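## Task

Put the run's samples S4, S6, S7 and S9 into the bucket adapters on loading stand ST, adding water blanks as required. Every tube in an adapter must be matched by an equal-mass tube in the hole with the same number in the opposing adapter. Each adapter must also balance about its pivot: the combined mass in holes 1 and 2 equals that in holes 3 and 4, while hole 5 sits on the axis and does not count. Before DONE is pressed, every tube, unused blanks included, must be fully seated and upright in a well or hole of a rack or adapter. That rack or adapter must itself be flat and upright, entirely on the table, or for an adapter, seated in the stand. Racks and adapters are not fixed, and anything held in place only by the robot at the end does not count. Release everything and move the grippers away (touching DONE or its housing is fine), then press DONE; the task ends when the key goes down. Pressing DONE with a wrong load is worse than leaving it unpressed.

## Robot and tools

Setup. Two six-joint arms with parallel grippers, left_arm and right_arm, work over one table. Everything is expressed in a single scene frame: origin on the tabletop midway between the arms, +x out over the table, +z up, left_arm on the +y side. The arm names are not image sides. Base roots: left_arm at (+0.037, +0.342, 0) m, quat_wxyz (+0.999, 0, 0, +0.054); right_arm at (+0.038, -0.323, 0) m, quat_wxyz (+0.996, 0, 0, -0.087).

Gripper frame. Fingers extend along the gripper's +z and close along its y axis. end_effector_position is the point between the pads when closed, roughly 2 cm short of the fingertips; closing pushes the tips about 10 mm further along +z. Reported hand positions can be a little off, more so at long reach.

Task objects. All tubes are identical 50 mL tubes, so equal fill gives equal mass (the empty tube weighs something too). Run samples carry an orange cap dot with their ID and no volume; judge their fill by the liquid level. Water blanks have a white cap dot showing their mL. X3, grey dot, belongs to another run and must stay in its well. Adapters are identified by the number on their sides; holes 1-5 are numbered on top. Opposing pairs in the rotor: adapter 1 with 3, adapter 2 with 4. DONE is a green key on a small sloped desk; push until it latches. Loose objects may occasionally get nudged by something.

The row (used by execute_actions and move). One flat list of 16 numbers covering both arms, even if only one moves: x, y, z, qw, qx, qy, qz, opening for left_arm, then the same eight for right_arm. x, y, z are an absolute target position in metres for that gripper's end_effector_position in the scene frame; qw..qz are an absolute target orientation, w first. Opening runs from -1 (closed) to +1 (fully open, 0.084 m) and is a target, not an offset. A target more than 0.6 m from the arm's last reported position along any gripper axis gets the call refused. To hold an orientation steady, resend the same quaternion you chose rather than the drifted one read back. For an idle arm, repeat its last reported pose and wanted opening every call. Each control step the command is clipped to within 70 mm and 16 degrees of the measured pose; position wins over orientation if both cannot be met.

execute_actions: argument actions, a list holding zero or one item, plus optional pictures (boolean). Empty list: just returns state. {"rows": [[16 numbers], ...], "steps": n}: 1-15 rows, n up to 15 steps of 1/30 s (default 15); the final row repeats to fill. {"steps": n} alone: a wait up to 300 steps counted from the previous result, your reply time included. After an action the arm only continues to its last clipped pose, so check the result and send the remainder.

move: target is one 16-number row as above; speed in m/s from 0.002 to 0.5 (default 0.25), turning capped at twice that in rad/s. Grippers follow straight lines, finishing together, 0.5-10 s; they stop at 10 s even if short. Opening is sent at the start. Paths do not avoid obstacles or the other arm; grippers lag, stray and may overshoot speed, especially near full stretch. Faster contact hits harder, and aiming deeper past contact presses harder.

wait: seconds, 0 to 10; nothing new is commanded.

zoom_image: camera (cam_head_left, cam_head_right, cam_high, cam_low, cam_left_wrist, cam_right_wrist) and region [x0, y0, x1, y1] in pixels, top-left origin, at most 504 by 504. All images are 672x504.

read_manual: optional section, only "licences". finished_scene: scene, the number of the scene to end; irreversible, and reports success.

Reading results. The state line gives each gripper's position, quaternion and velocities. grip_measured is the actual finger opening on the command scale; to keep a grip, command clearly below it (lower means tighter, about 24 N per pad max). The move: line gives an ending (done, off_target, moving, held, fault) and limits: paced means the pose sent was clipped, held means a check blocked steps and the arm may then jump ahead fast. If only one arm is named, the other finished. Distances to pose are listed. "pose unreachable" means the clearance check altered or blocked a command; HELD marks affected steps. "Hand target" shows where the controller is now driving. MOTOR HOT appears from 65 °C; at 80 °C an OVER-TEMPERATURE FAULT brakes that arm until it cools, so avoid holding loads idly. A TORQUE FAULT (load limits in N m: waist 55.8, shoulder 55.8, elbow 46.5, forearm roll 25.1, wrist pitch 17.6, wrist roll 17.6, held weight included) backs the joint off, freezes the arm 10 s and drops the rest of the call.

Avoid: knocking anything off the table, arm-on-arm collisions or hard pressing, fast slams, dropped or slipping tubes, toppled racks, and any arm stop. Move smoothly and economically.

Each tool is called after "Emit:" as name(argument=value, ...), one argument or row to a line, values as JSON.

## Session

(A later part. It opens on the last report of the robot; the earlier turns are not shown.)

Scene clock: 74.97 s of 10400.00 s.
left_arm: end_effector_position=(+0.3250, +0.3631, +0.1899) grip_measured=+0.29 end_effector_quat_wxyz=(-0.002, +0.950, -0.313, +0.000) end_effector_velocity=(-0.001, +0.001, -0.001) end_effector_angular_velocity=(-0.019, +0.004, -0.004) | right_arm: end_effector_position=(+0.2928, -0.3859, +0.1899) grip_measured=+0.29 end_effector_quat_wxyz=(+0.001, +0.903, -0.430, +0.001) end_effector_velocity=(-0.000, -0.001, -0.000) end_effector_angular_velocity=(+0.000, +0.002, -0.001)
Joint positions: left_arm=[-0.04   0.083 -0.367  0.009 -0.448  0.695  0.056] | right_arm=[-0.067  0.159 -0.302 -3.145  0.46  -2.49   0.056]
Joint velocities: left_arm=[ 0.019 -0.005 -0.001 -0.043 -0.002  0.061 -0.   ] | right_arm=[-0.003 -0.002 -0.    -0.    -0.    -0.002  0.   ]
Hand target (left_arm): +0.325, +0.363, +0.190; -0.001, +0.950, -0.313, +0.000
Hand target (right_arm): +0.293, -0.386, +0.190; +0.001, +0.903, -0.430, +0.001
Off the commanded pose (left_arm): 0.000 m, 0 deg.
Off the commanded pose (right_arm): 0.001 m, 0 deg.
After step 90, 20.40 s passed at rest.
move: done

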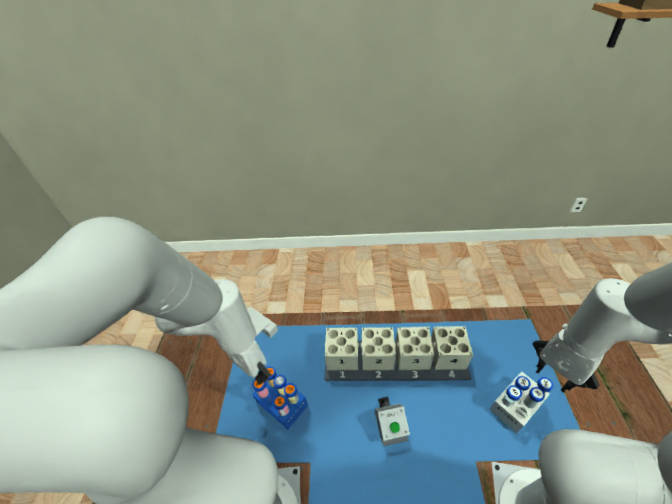

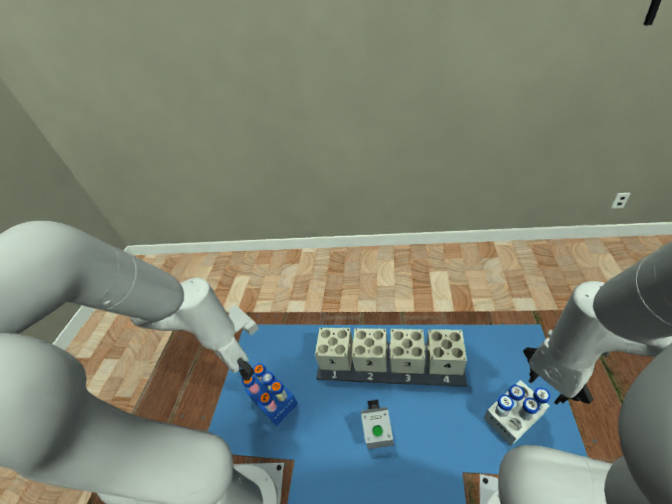

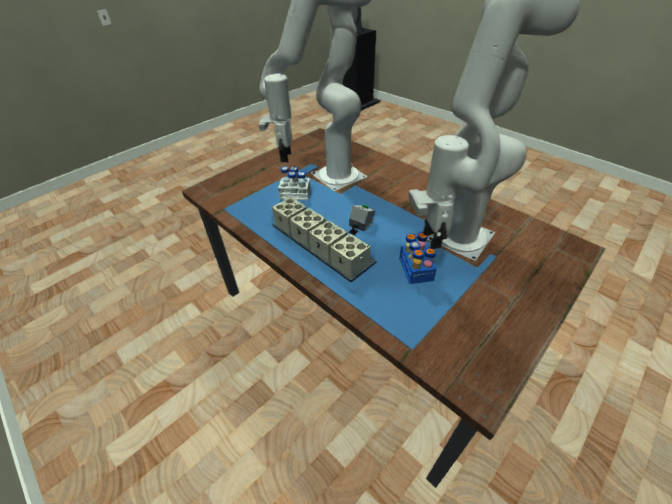

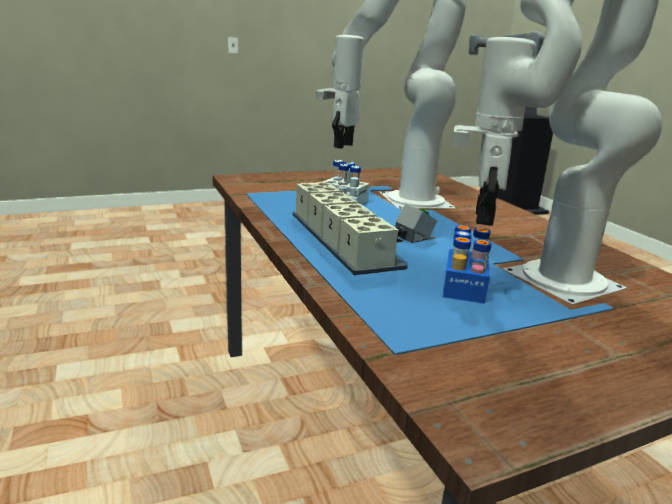

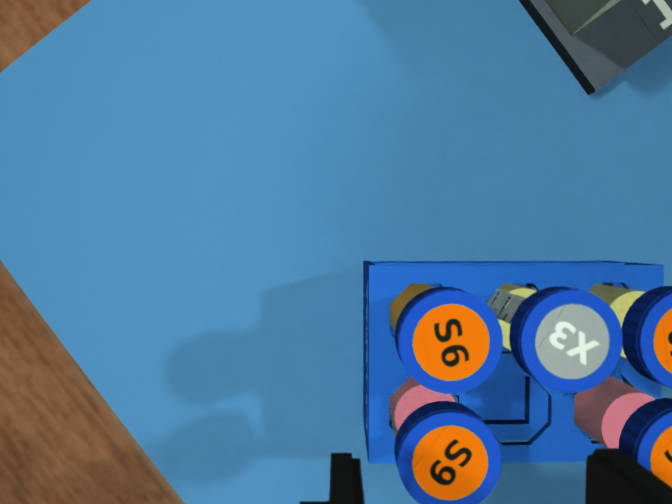

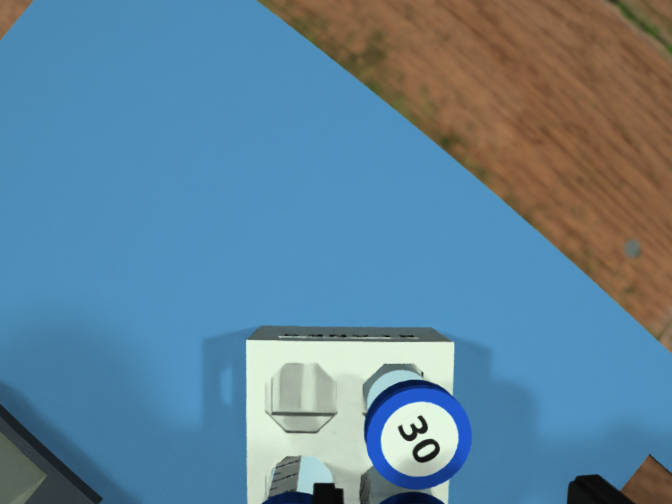

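Emit:
move(
  target=[0.3175,0.3633,0.15,0,0.95,-0.313,0,0.2,0.303,-0.3925,0.15,0,0.903,-0.43,0,0.2],
)

Emit:
move(
  target=[0.3175,0.3633,0.11,0,0.95,-0.313,0,0.2,0.303,-0.3925,0.11,0,0.903,-0.43,0,0.2],
  speed=0.1,
)

Emit:
zoom_image(
  camera="cam_low",
  region=[300,100,540,310],
)

Scene clock: 91.97 s of 10400.00 s.
left_arm: end_effector_position=(+0.3176, +0.3634, +0.1502) grip_measured=+0.19 end_effector_quat_wxyz=(-0.000, +0.950, -0.313, +0.000) end_effector_velocity=(+0.000, -0.000, -0.002) end_effector_angular_velocity=(-0.000, -0.000, -0.001) | right_arm: end_effector_position=(+0.3029, -0.3926, +0.1504) grip_measured=+0.19 end_effector_quat_wxyz=(+0.000, +0.903, -0.430, +0.000) end_effector_velocity=(+0.001, -0.000, -0.001) end_effector_angular_velocity=(+0.000, +0.001, -0.000)
Joint positions: left_arm=[-0.034 -0.019 -0.332  0.001 -0.312  0.71   0.052] | right_arm=[-0.083 -0.    -0.313 -3.143  0.313 -2.508  0.052]
Joint velocities: left_arm=[-0.001 -0.006 -0.    -0.     0.006  0.001  0.   ] | right_arm=[-0.001 -0.008 -0.003  0.001 -0.005 -0.001 -0.   ]
Hand target (left_arm): +0.318, +0.363, +0.150; -0.000, +0.950, -0.313, -0.000
Hand target (right_arm): +0.303, -0.393, +0.150; +0.000, +0.903, -0.430, +0.000
Off the commanded pose (left_arm): 0.000 m, 0 deg.
Off the commanded pose (right_arm): 0.000 m, 0 deg.
After step 90, 13.00 s passed at rest.
move: done

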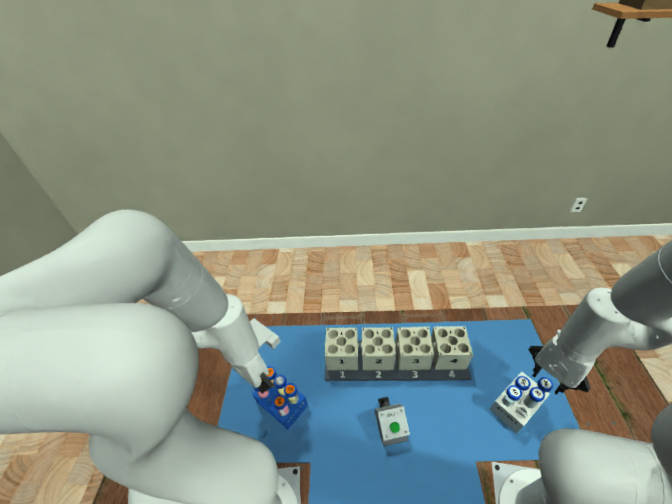

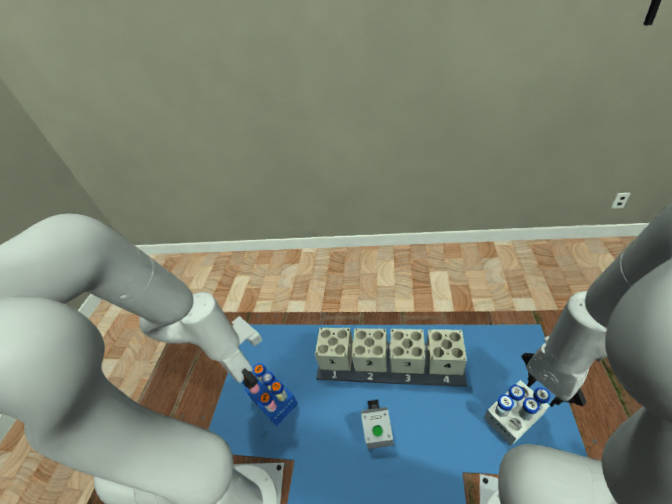

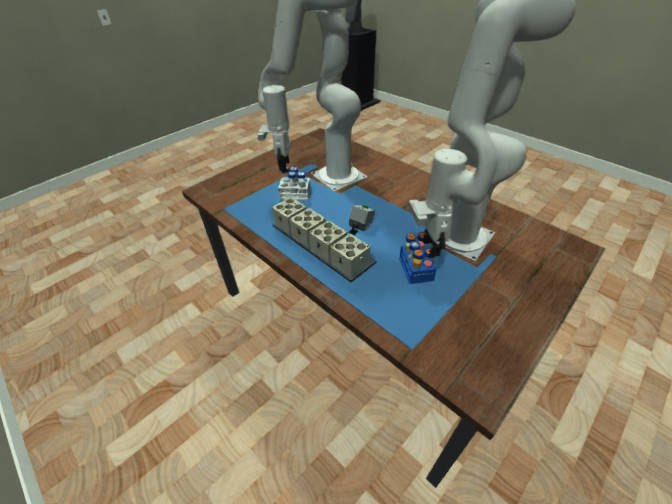

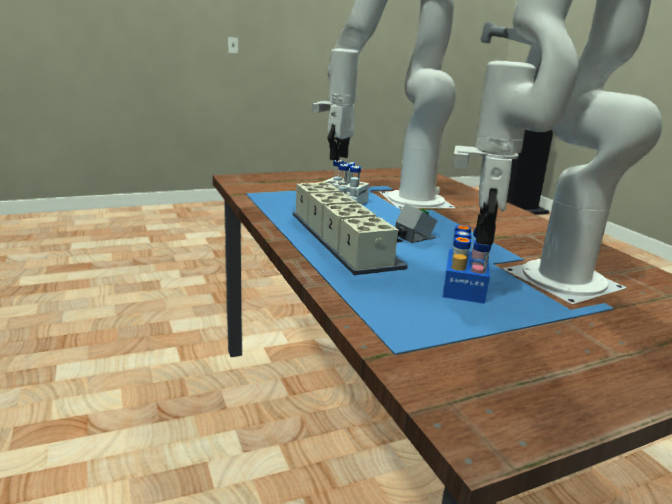

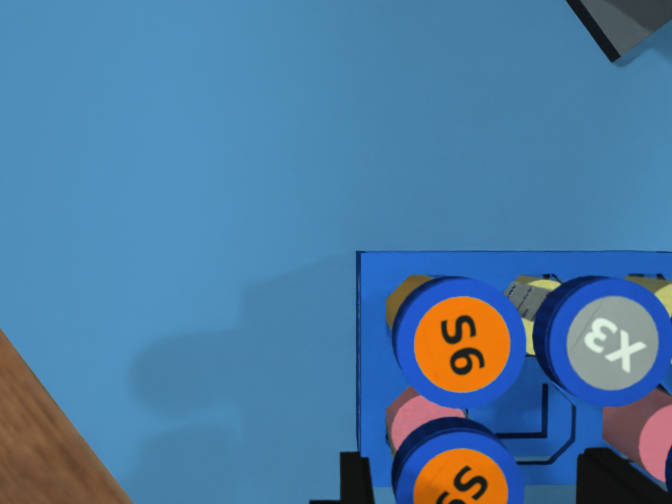

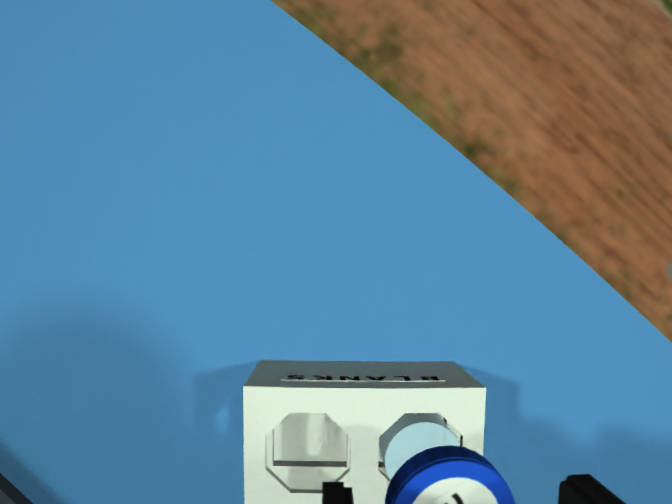

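Scene clock: 92.97 s of 10400.00 s.
left_arm: end_effector_position=(+0.3175, +0.3634, +0.1103) grip_measured=+0.19 end_effector_quat_wxyz=(-0.000, +0.950, -0.313, +0.000) end_effector_velocity=(+0.001, +0.000, -0.002) end_effector_angular_velocity=(+0.000, -0.001, +0.002) | right_arm: end_effector_position=(+0.3030, -0.3926, +0.1104) grip_measured=+0.19 end_effector_quat_wxyz=(+0.000, +0.903, -0.430, +0.000) end_effector_velocity=(+0.000, -0.000, -0.002) end_effector_angular_velocity=(-0.000, -0.000, -0.001)
Joint positions: left_arm=[-0.034 -0.158 -0.328  0.002 -0.17   0.709  0.052] | right_arm=[-0.083 -0.142 -0.309 -3.144  0.167 -2.507  0.052]
Joint velocities: left_arm=[-0.    -0.008 -0.002  0.     0.007 -0.002  0.   ] | right_arm=[-0.    -0.008 -0.001 -0.    -0.007  0.001 -0.   ]
Hand target (left_arm): +0.318, +0.363, +0.110; -0.000, +0.950, -0.313, -0.000
Hand target (right_arm): +0.303, -0.393, +0.110; +0.000, +0.903, -0.430, +0.000
Off the commanded pose (left_arm): 0.000 m, 0 deg.
Off the commanded pose (right_arm): 0.000 m, 0 deg.
move: done

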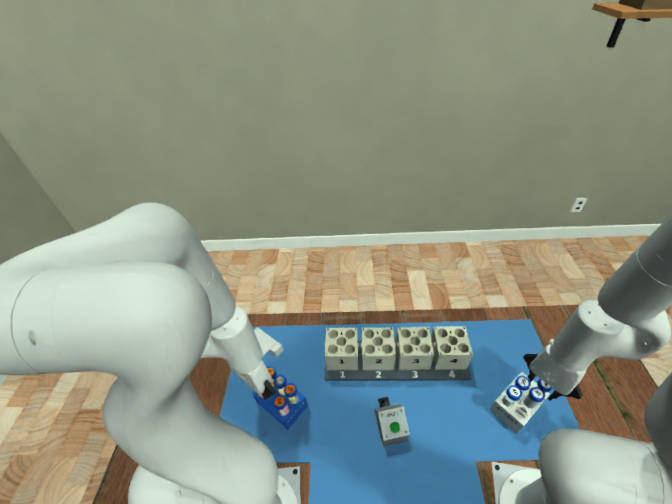

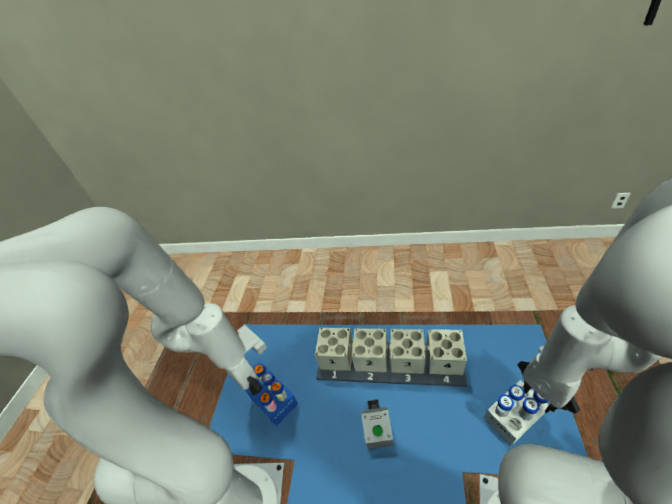

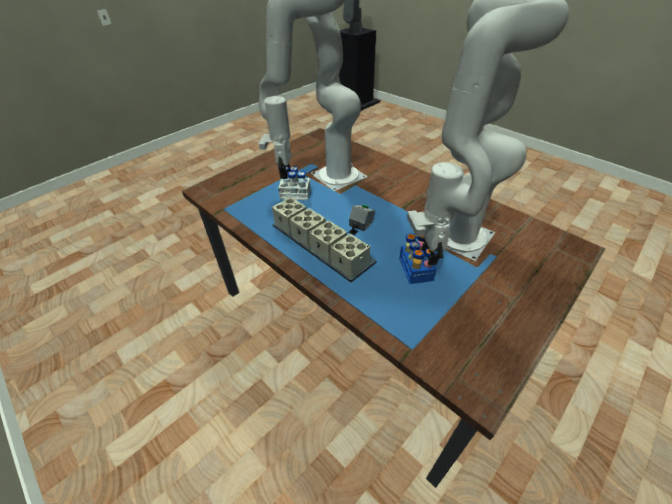

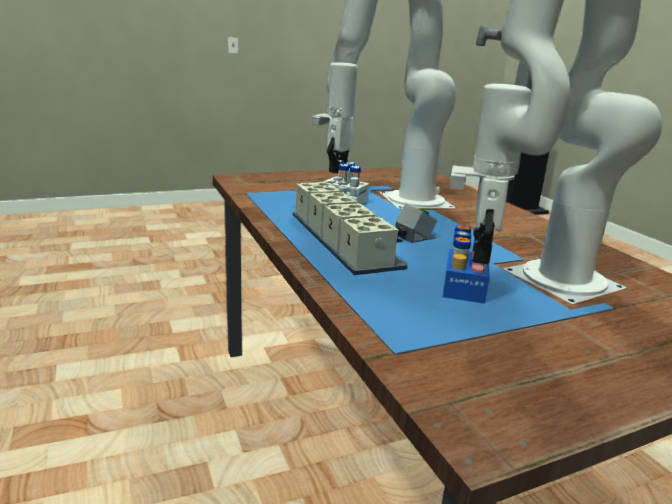

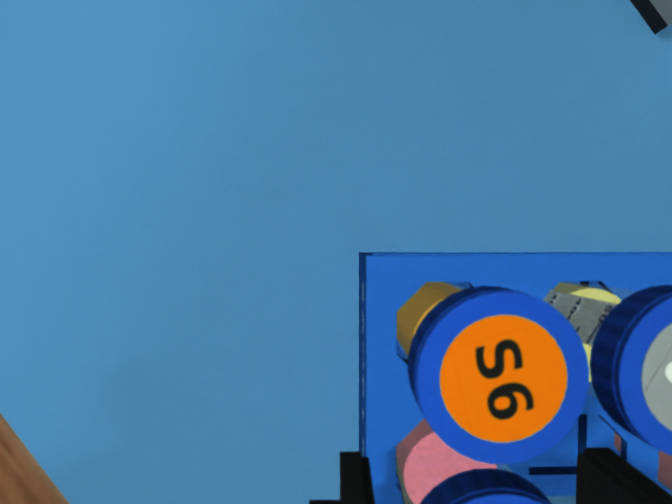

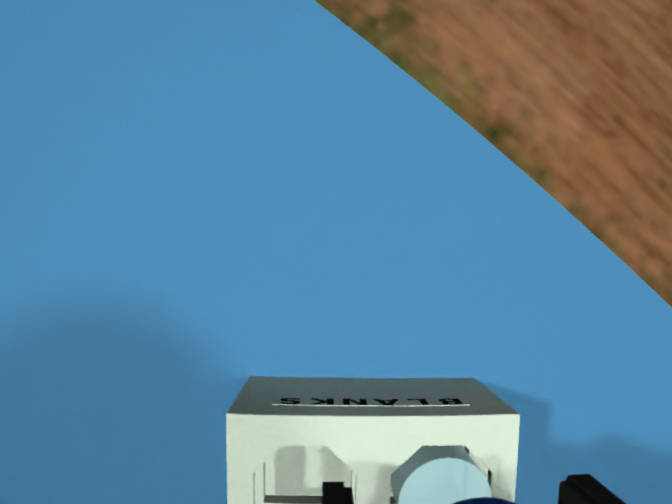

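Region (300, 100, 540, 310) of cam_low's 672x504 image, scaled by 2.100, with more detail than that image has; it fills the top 441 rows of this view, and the rest is white.

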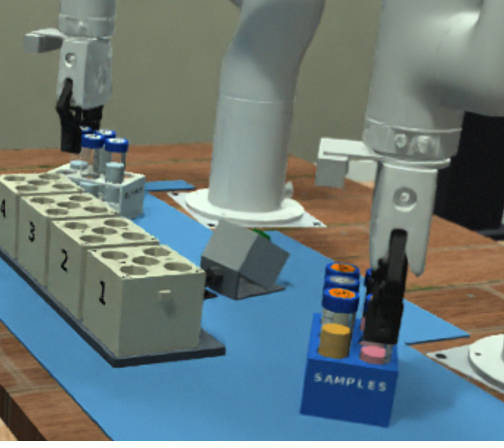

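Emit:
execute_actions(
  actions=[
    {"rows":[[0.3175,0.3633,0.117,0,0.95,-0.313,0,0.2,0.303,-0.3925,0.117,0,0.903,-0.43,0,0.2],[0.3175,0.3633,0.117,0,0.95,-0.313,0,0.2,0.303,-0.3925,0.117,0,0.903,-0.43,0,0.2],[0.3175,0.3633,0.117,0,0.95,-0.313,0,0.2,0.303,-0.3925,0.117,0,0.903,-0.43,0,0.2],[0.3175,0.3633,0.117,0,0.95,-0.313,0,-0.5,0.303,-0.3925,0.117,0,0.903,-0.43,0,-0.5]]},
  ],
  pictures=false,
)

Emit:
move(
  target=[0.3175,0.3633,0.24,0,0.95,-0.313,0,-0.5,0.303,-0.3925,0.24,0,0.903,-0.43,0,-0.5],
  speed=0.15,
)

Emit:
move(
  target=[0.4565,0.029,0.23,0,1,0,0,-0.5,0.456,-0.190,0.23,0,1,0,0,-0.5],
)

Emit:
zoom_image(
  camera="cam_low",
  region=[270,100,510,310],
)

Emit:
zoom_image(
  camera="cam_head_left",
  region=[320,280,490,390],
)

Scene clock: 107.97 s of 10400.00 s.
left_arm: end_effector_position=(+0.3175, +0.3633, +0.1168) grip_measured=-0.26 end_effector_quat_wxyz=(+0.000, +0.950, -0.313, +0.000) end_effector_velocity=(-0.000, -0.000, +0.001) end_effector_angular_velocity=(+0.000, +0.001, -0.003) | right_arm: end_effector_position=(+0.3030, -0.3925, +0.1168) grip_measured=-0.26 end_effector_quat_wxyz=(-0.000, +0.903, -0.430, -0.000) end_effector_velocity=(-0.001, +0.000, +0.001) end_effector_angular_velocity=(+0.001, +0.001, -0.001)
Joint positions: left_arm=[-0.034 -0.134 -0.327 -0.    -0.194  0.711  0.033] | right_arm=[-0.083 -0.119 -0.309 -3.141  0.19  -2.509  0.033]
Joint velocities: left_arm=[-0.     0.005 -0.     0.    -0.006  0.002 -0.   ] | right_arm=[-0.     0.006  0.001  0.001  0.007 -0.    -0.   ]
Hand target (left_arm): +0.317, +0.363, +0.117; +0.000, +0.950, -0.313, +0.000
Hand target (right_arm): +0.303, -0.392, +0.117; -0.000, +0.903, -0.430, -0.000
Off the commanded pose (left_arm): 0.000 m, 0 deg.
Off the commanded pose (right_arm): 0.000 m, 0 deg.
Steps of this call (steps 1 to 90: nothing new was sent; then 11.50 s passed at rest; steps 91 to 105: all 15 steps of this action). Readings (end_effector_position):
91: left_arm (+0.3175, +0.3634, +0.1100) | right_arm (+0.3030, -0.3926, +0.1102)
92: left_arm (+0.3174, +0.3633, +0.1106) | right_arm (+0.3028, -0.3925, +0.1107)
94: left_arm (+0.3175, +0.3633, +0.1127) | right_arm (+0.3030, -0.3925, +0.1128)
98: left_arm (+0.3176, +0.3633, +0.1156) | right_arm (+0.3030, -0.3925, +0.1156)
105: the state above

Scene clock: 109.67 s of 10400.00 s.
left_arm: end_effector_position=(+0.3173, +0.3631, +0.2397) grip_measured=-0.26 end_effector_quat_wxyz=(+0.000, +0.950, -0.313, +0.000) end_effector_velocity=(-0.000, -0.000, +0.002) end_effector_angular_velocity=(+0.000, -0.000, -0.000) | right_arm: end_effector_position=(+0.3031, -0.3922, +0.2392) grip_measured=-0.26 end_effector_quat_wxyz=(-0.001, +0.903, -0.430, -0.000) end_effector_velocity=(-0.000, +0.000, +0.002) end_effector_angular_velocity=(-0.000, -0.000, -0.000)
Joint positions: left_arm=[-0.034  0.229 -0.391 -0.001 -0.62   0.712  0.033] | right_arm=[-0.083  0.25  -0.374 -3.14   0.624 -2.511  0.033]
Joint velocities: left_arm=[-0.     0.006 -0.001  0.    -0.007 -0.    -0.   ] | right_arm=[ 0.     0.006 -0.002  0.     0.007  0.001 -0.   ]
Hand target (left_arm): +0.317, +0.363, +0.240; +0.000, +0.950, -0.313, +0.000
Hand target (right_arm): +0.303, -0.392, +0.240; -0.001, +0.903, -0.430, -0.000
Off the commanded pose (left_arm): 0.000 m, 0 deg.
Off the commanded pose (right_arm): 0.001 m, 0 deg.
move: done

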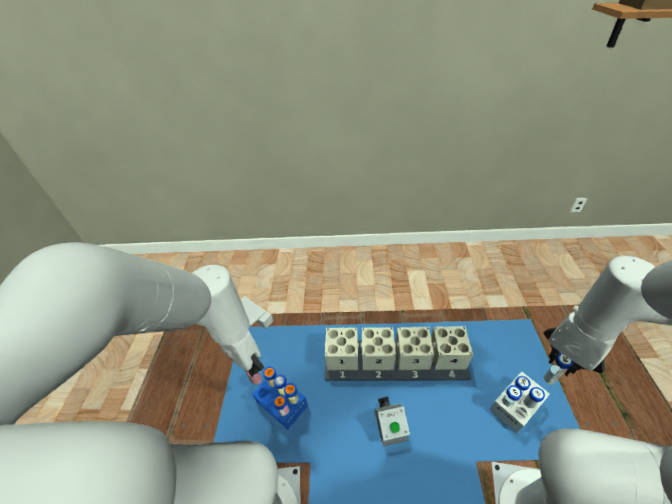

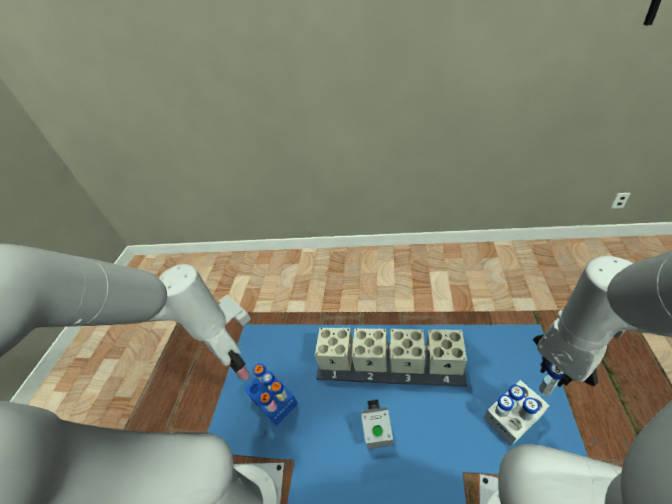

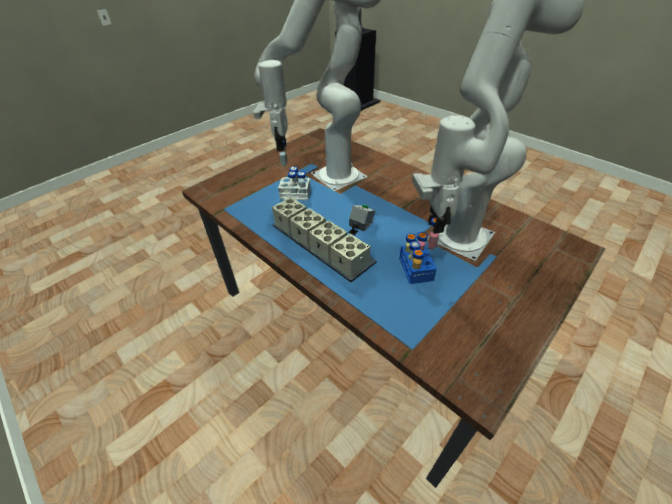

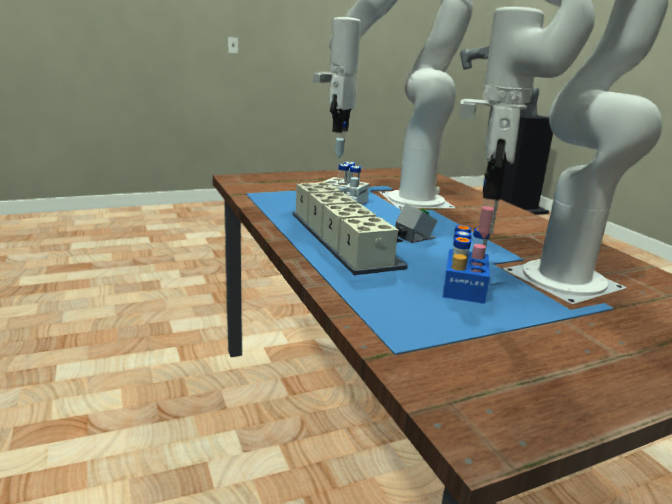

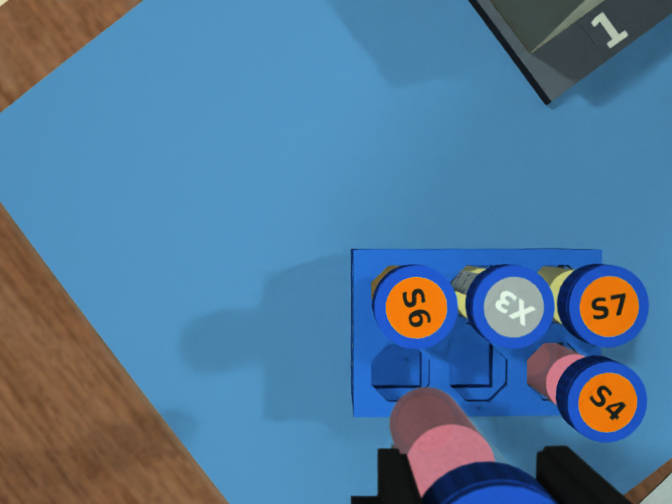

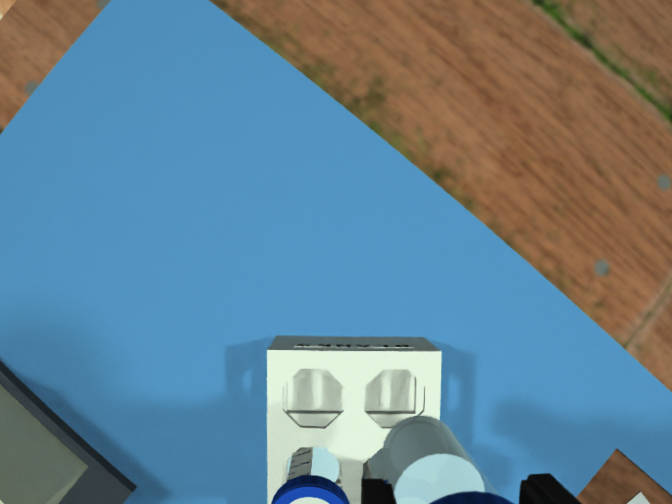

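Scene clock: 112.10 s of 10400.00 s.
left_arm: end_effector_position=(+0.4566, +0.0292, +0.2304) grip_measured=-0.26 end_effector_quat_wxyz=(+0.001, +1.000, -0.000, -0.001) end_effector_velocity=(+0.002, -0.002, +0.000) end_effector_angular_velocity=(+0.005, -0.001, +0.004) | right_arm: end_effector_position=(+0.4562, -0.1909, +0.2306) grip_measured=-0.26 end_effector_quat_wxyz=(-0.001, +1.000, -0.000, -0.000) end_effector_velocity=(+0.001, +0.001, -0.000) end_effector_angular_velocity=(+0.001, +0.001, +0.004)
Joint positions: left_arm=[-0.749 -0.388 -1.033 -0.004 -0.645 -0.636  0.033] | right_arm=[ 0.479 -0.2   -0.789 -3.139  0.589 -2.838  0.033]
Joint velocities: left_arm=[-0.003 -0.007 -0.01   0.007 -0.005 -0.013  0.   ] | right_arm=[ 0.001 -0.004 -0.004  0.002  0.001 -0.005 -0.   ]
Hand target (left_arm): +0.457, +0.029, +0.230; +0.001, +1.000, -0.000, -0.001
Hand target (right_arm): +0.456, -0.191, +0.231; -0.001, +1.000, -0.000, -0.000
Off the commanded pose (left_arm): 0.000 m, 0 deg.
Off the commanded pose (right_arm): 0.001 m, 0 deg.
move: done

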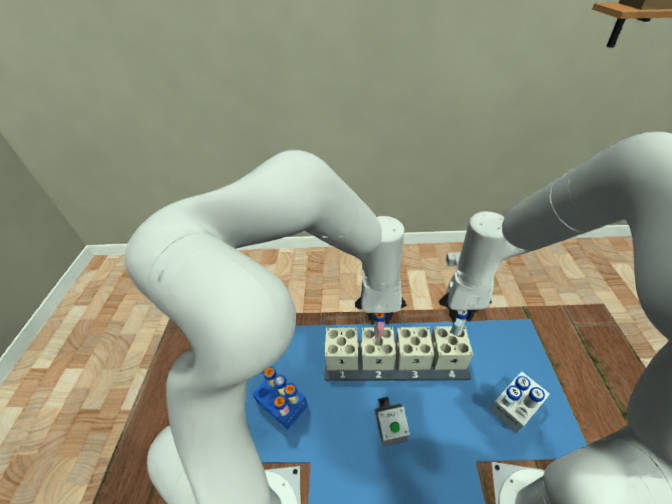

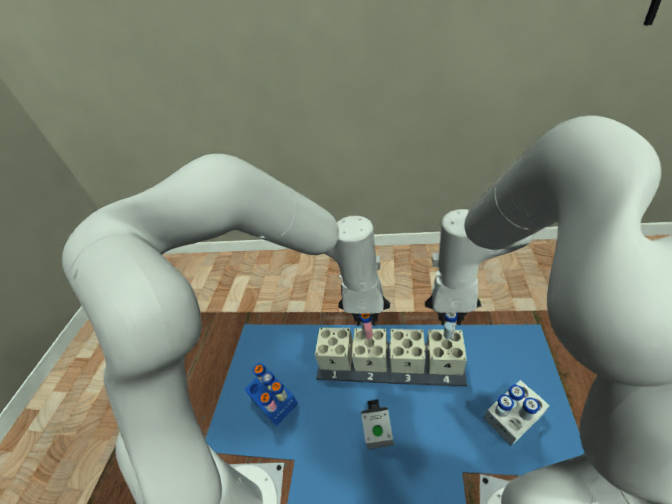

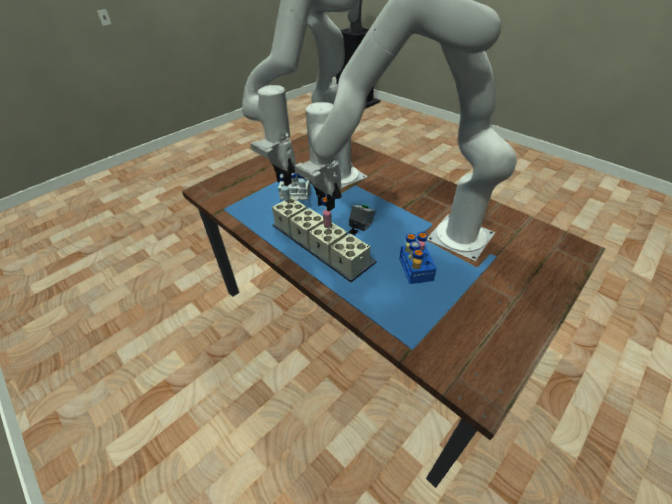

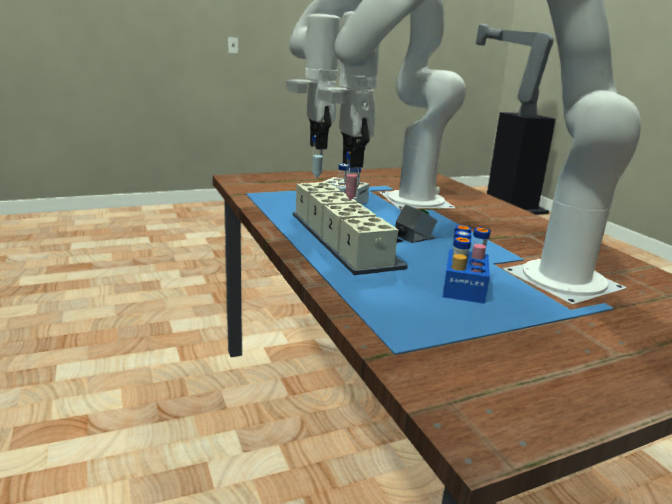

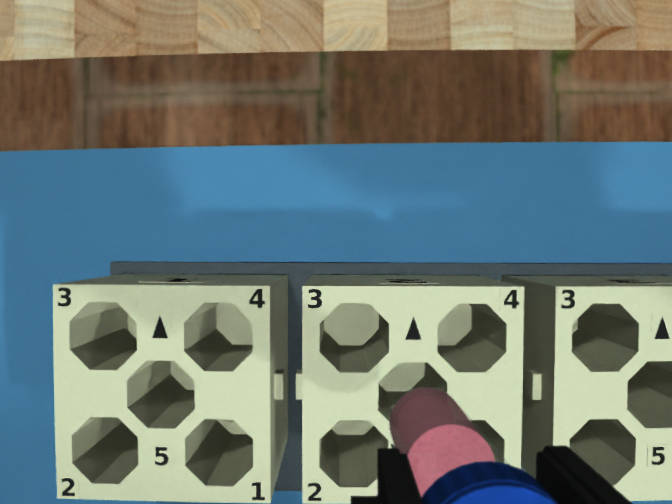

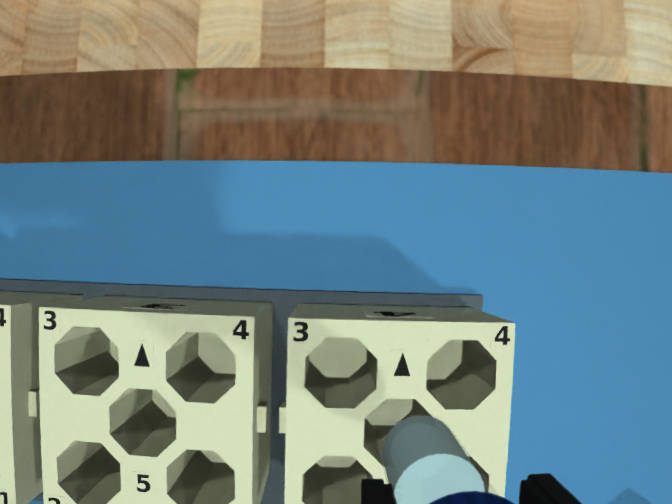

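Region (270, 100, 510, 310) of cam_low's 672x504 image, scaled by 2.100, with more detail than that image has; it fills the top 441 rows of this view, and the rest is white.

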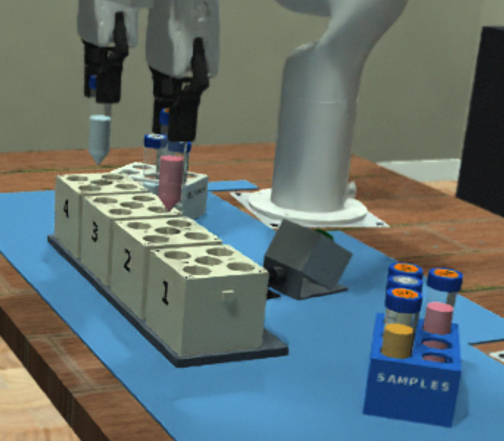

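Region (320, 280, 490, 390) of cam_head_left's 672x504 image, scaled by 2.965, with more detail than that image has; it fills the top 326 rows of this view, and the rest is white.

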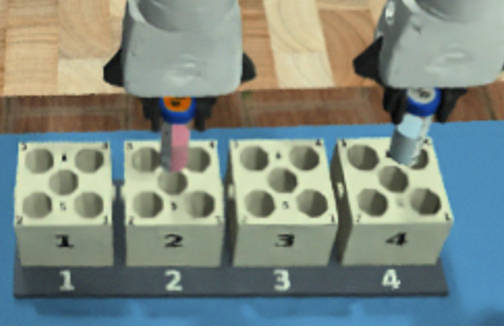

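Emit:
move(
  target=[0.456,0.029,0.15,0,1,0,0,-0.5,0.4545,-0.1895,0.15,0,1,0,0,-0.5],
  speed=0.06,
)

Emit:
zoom_image(
  camera="cam_low",
  region=[270,130,430,280],
)

Scene clock: 119.67 s of 10400.00 s.
left_arm: end_effector_position=(+0.4561, +0.0290, +0.1503) grip_measured=-0.26 end_effector_quat_wxyz=(-0.000, +1.000, +0.000, +0.000) end_effector_velocity=(+0.001, -0.001, -0.002) end_effector_angular_velocity=(-0.001, -0.001, -0.002) | right_arm: end_effector_position=(+0.4546, -0.1896, +0.1505) grip_measured=-0.26 end_effector_quat_wxyz=(+0.000, +1.000, -0.000, +0.000) end_effector_velocity=(+0.001, +0.001, -0.002) end_effector_angular_velocity=(+0.001, -0.004, +0.001)
Joint positions: left_arm=[-0.751 -0.518 -0.999  0.001 -0.481 -0.643  0.033] | right_arm=[ 0.484 -0.353 -0.749 -3.143  0.396 -2.83   0.033]
Joint velocities: left_arm=[ 0.    -0.005 -0.001 -0.001  0.005  0.003 -0.   ] | right_arm=[ 0.    -0.005 -0.001 -0.001 -0.008  0.    -0.   ]
Hand target (left_arm): +0.456, +0.029, +0.150; -0.000, +1.000, +0.000, +0.000
Hand target (right_arm): +0.455, -0.190, +0.150; +0.000, +1.000, -0.000, +0.000
Off the commanded pose (left_arm): 0.000 m, 0 deg.
Off the commanded pose (right_arm): 0.001 m, 0 deg.
After step 90, 2.77 s passed at rest.
move: done

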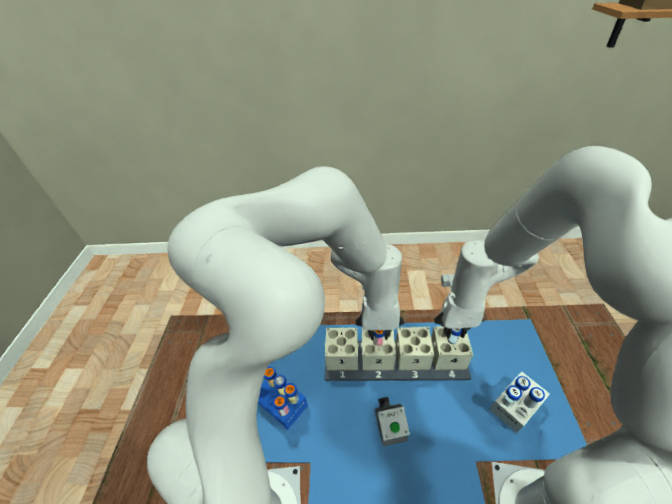

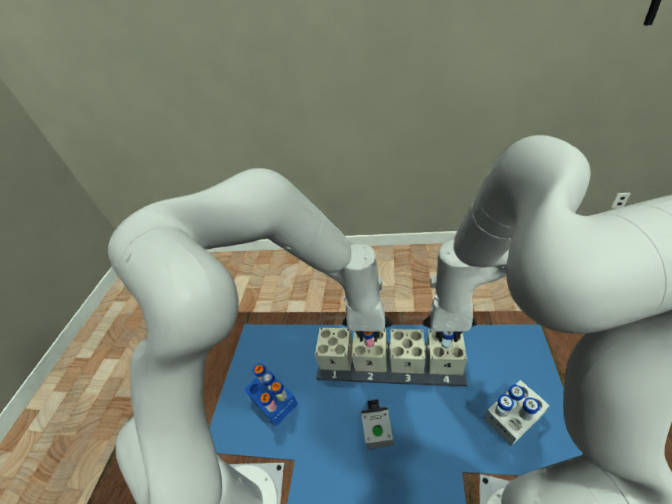

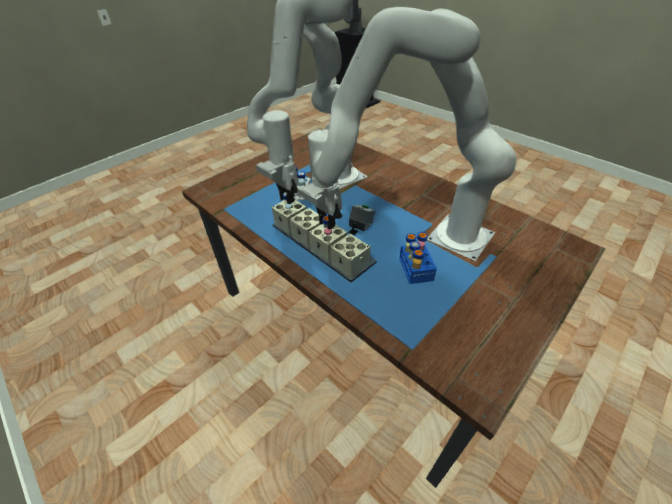

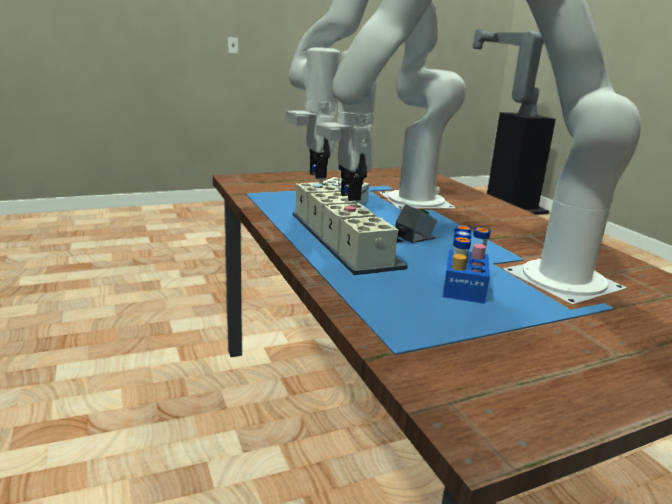

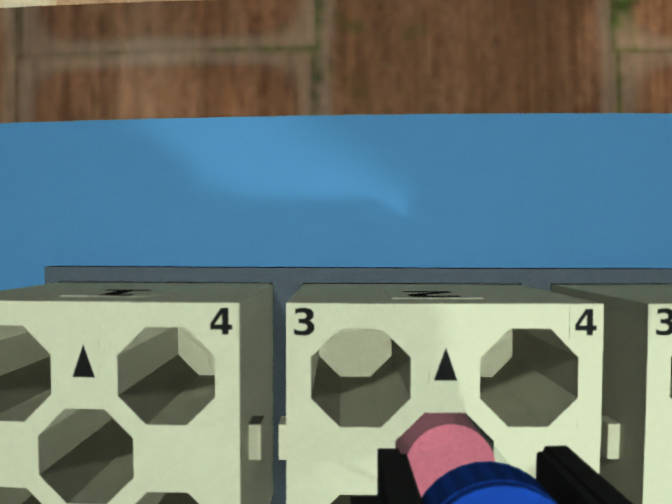

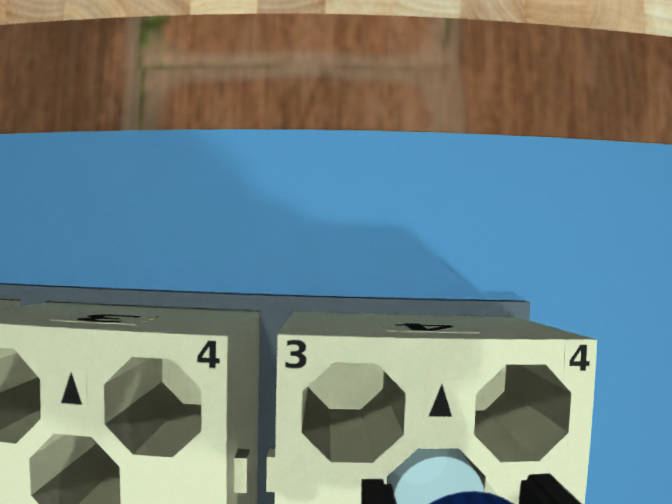

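Region (270, 130, 430, 280) of cam_low's 672x504 image, scaled by 3.150, with more detail than that image has; it fills the top 472 rows of this view, and the rest is white.

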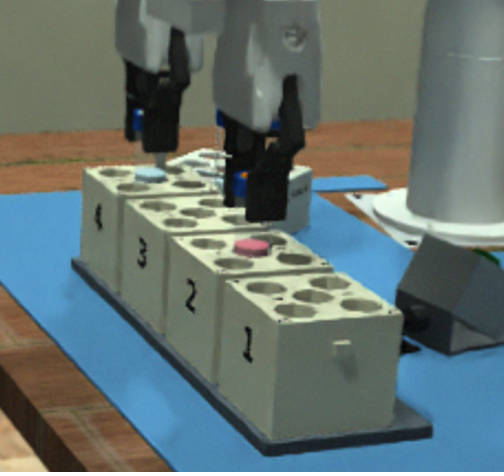

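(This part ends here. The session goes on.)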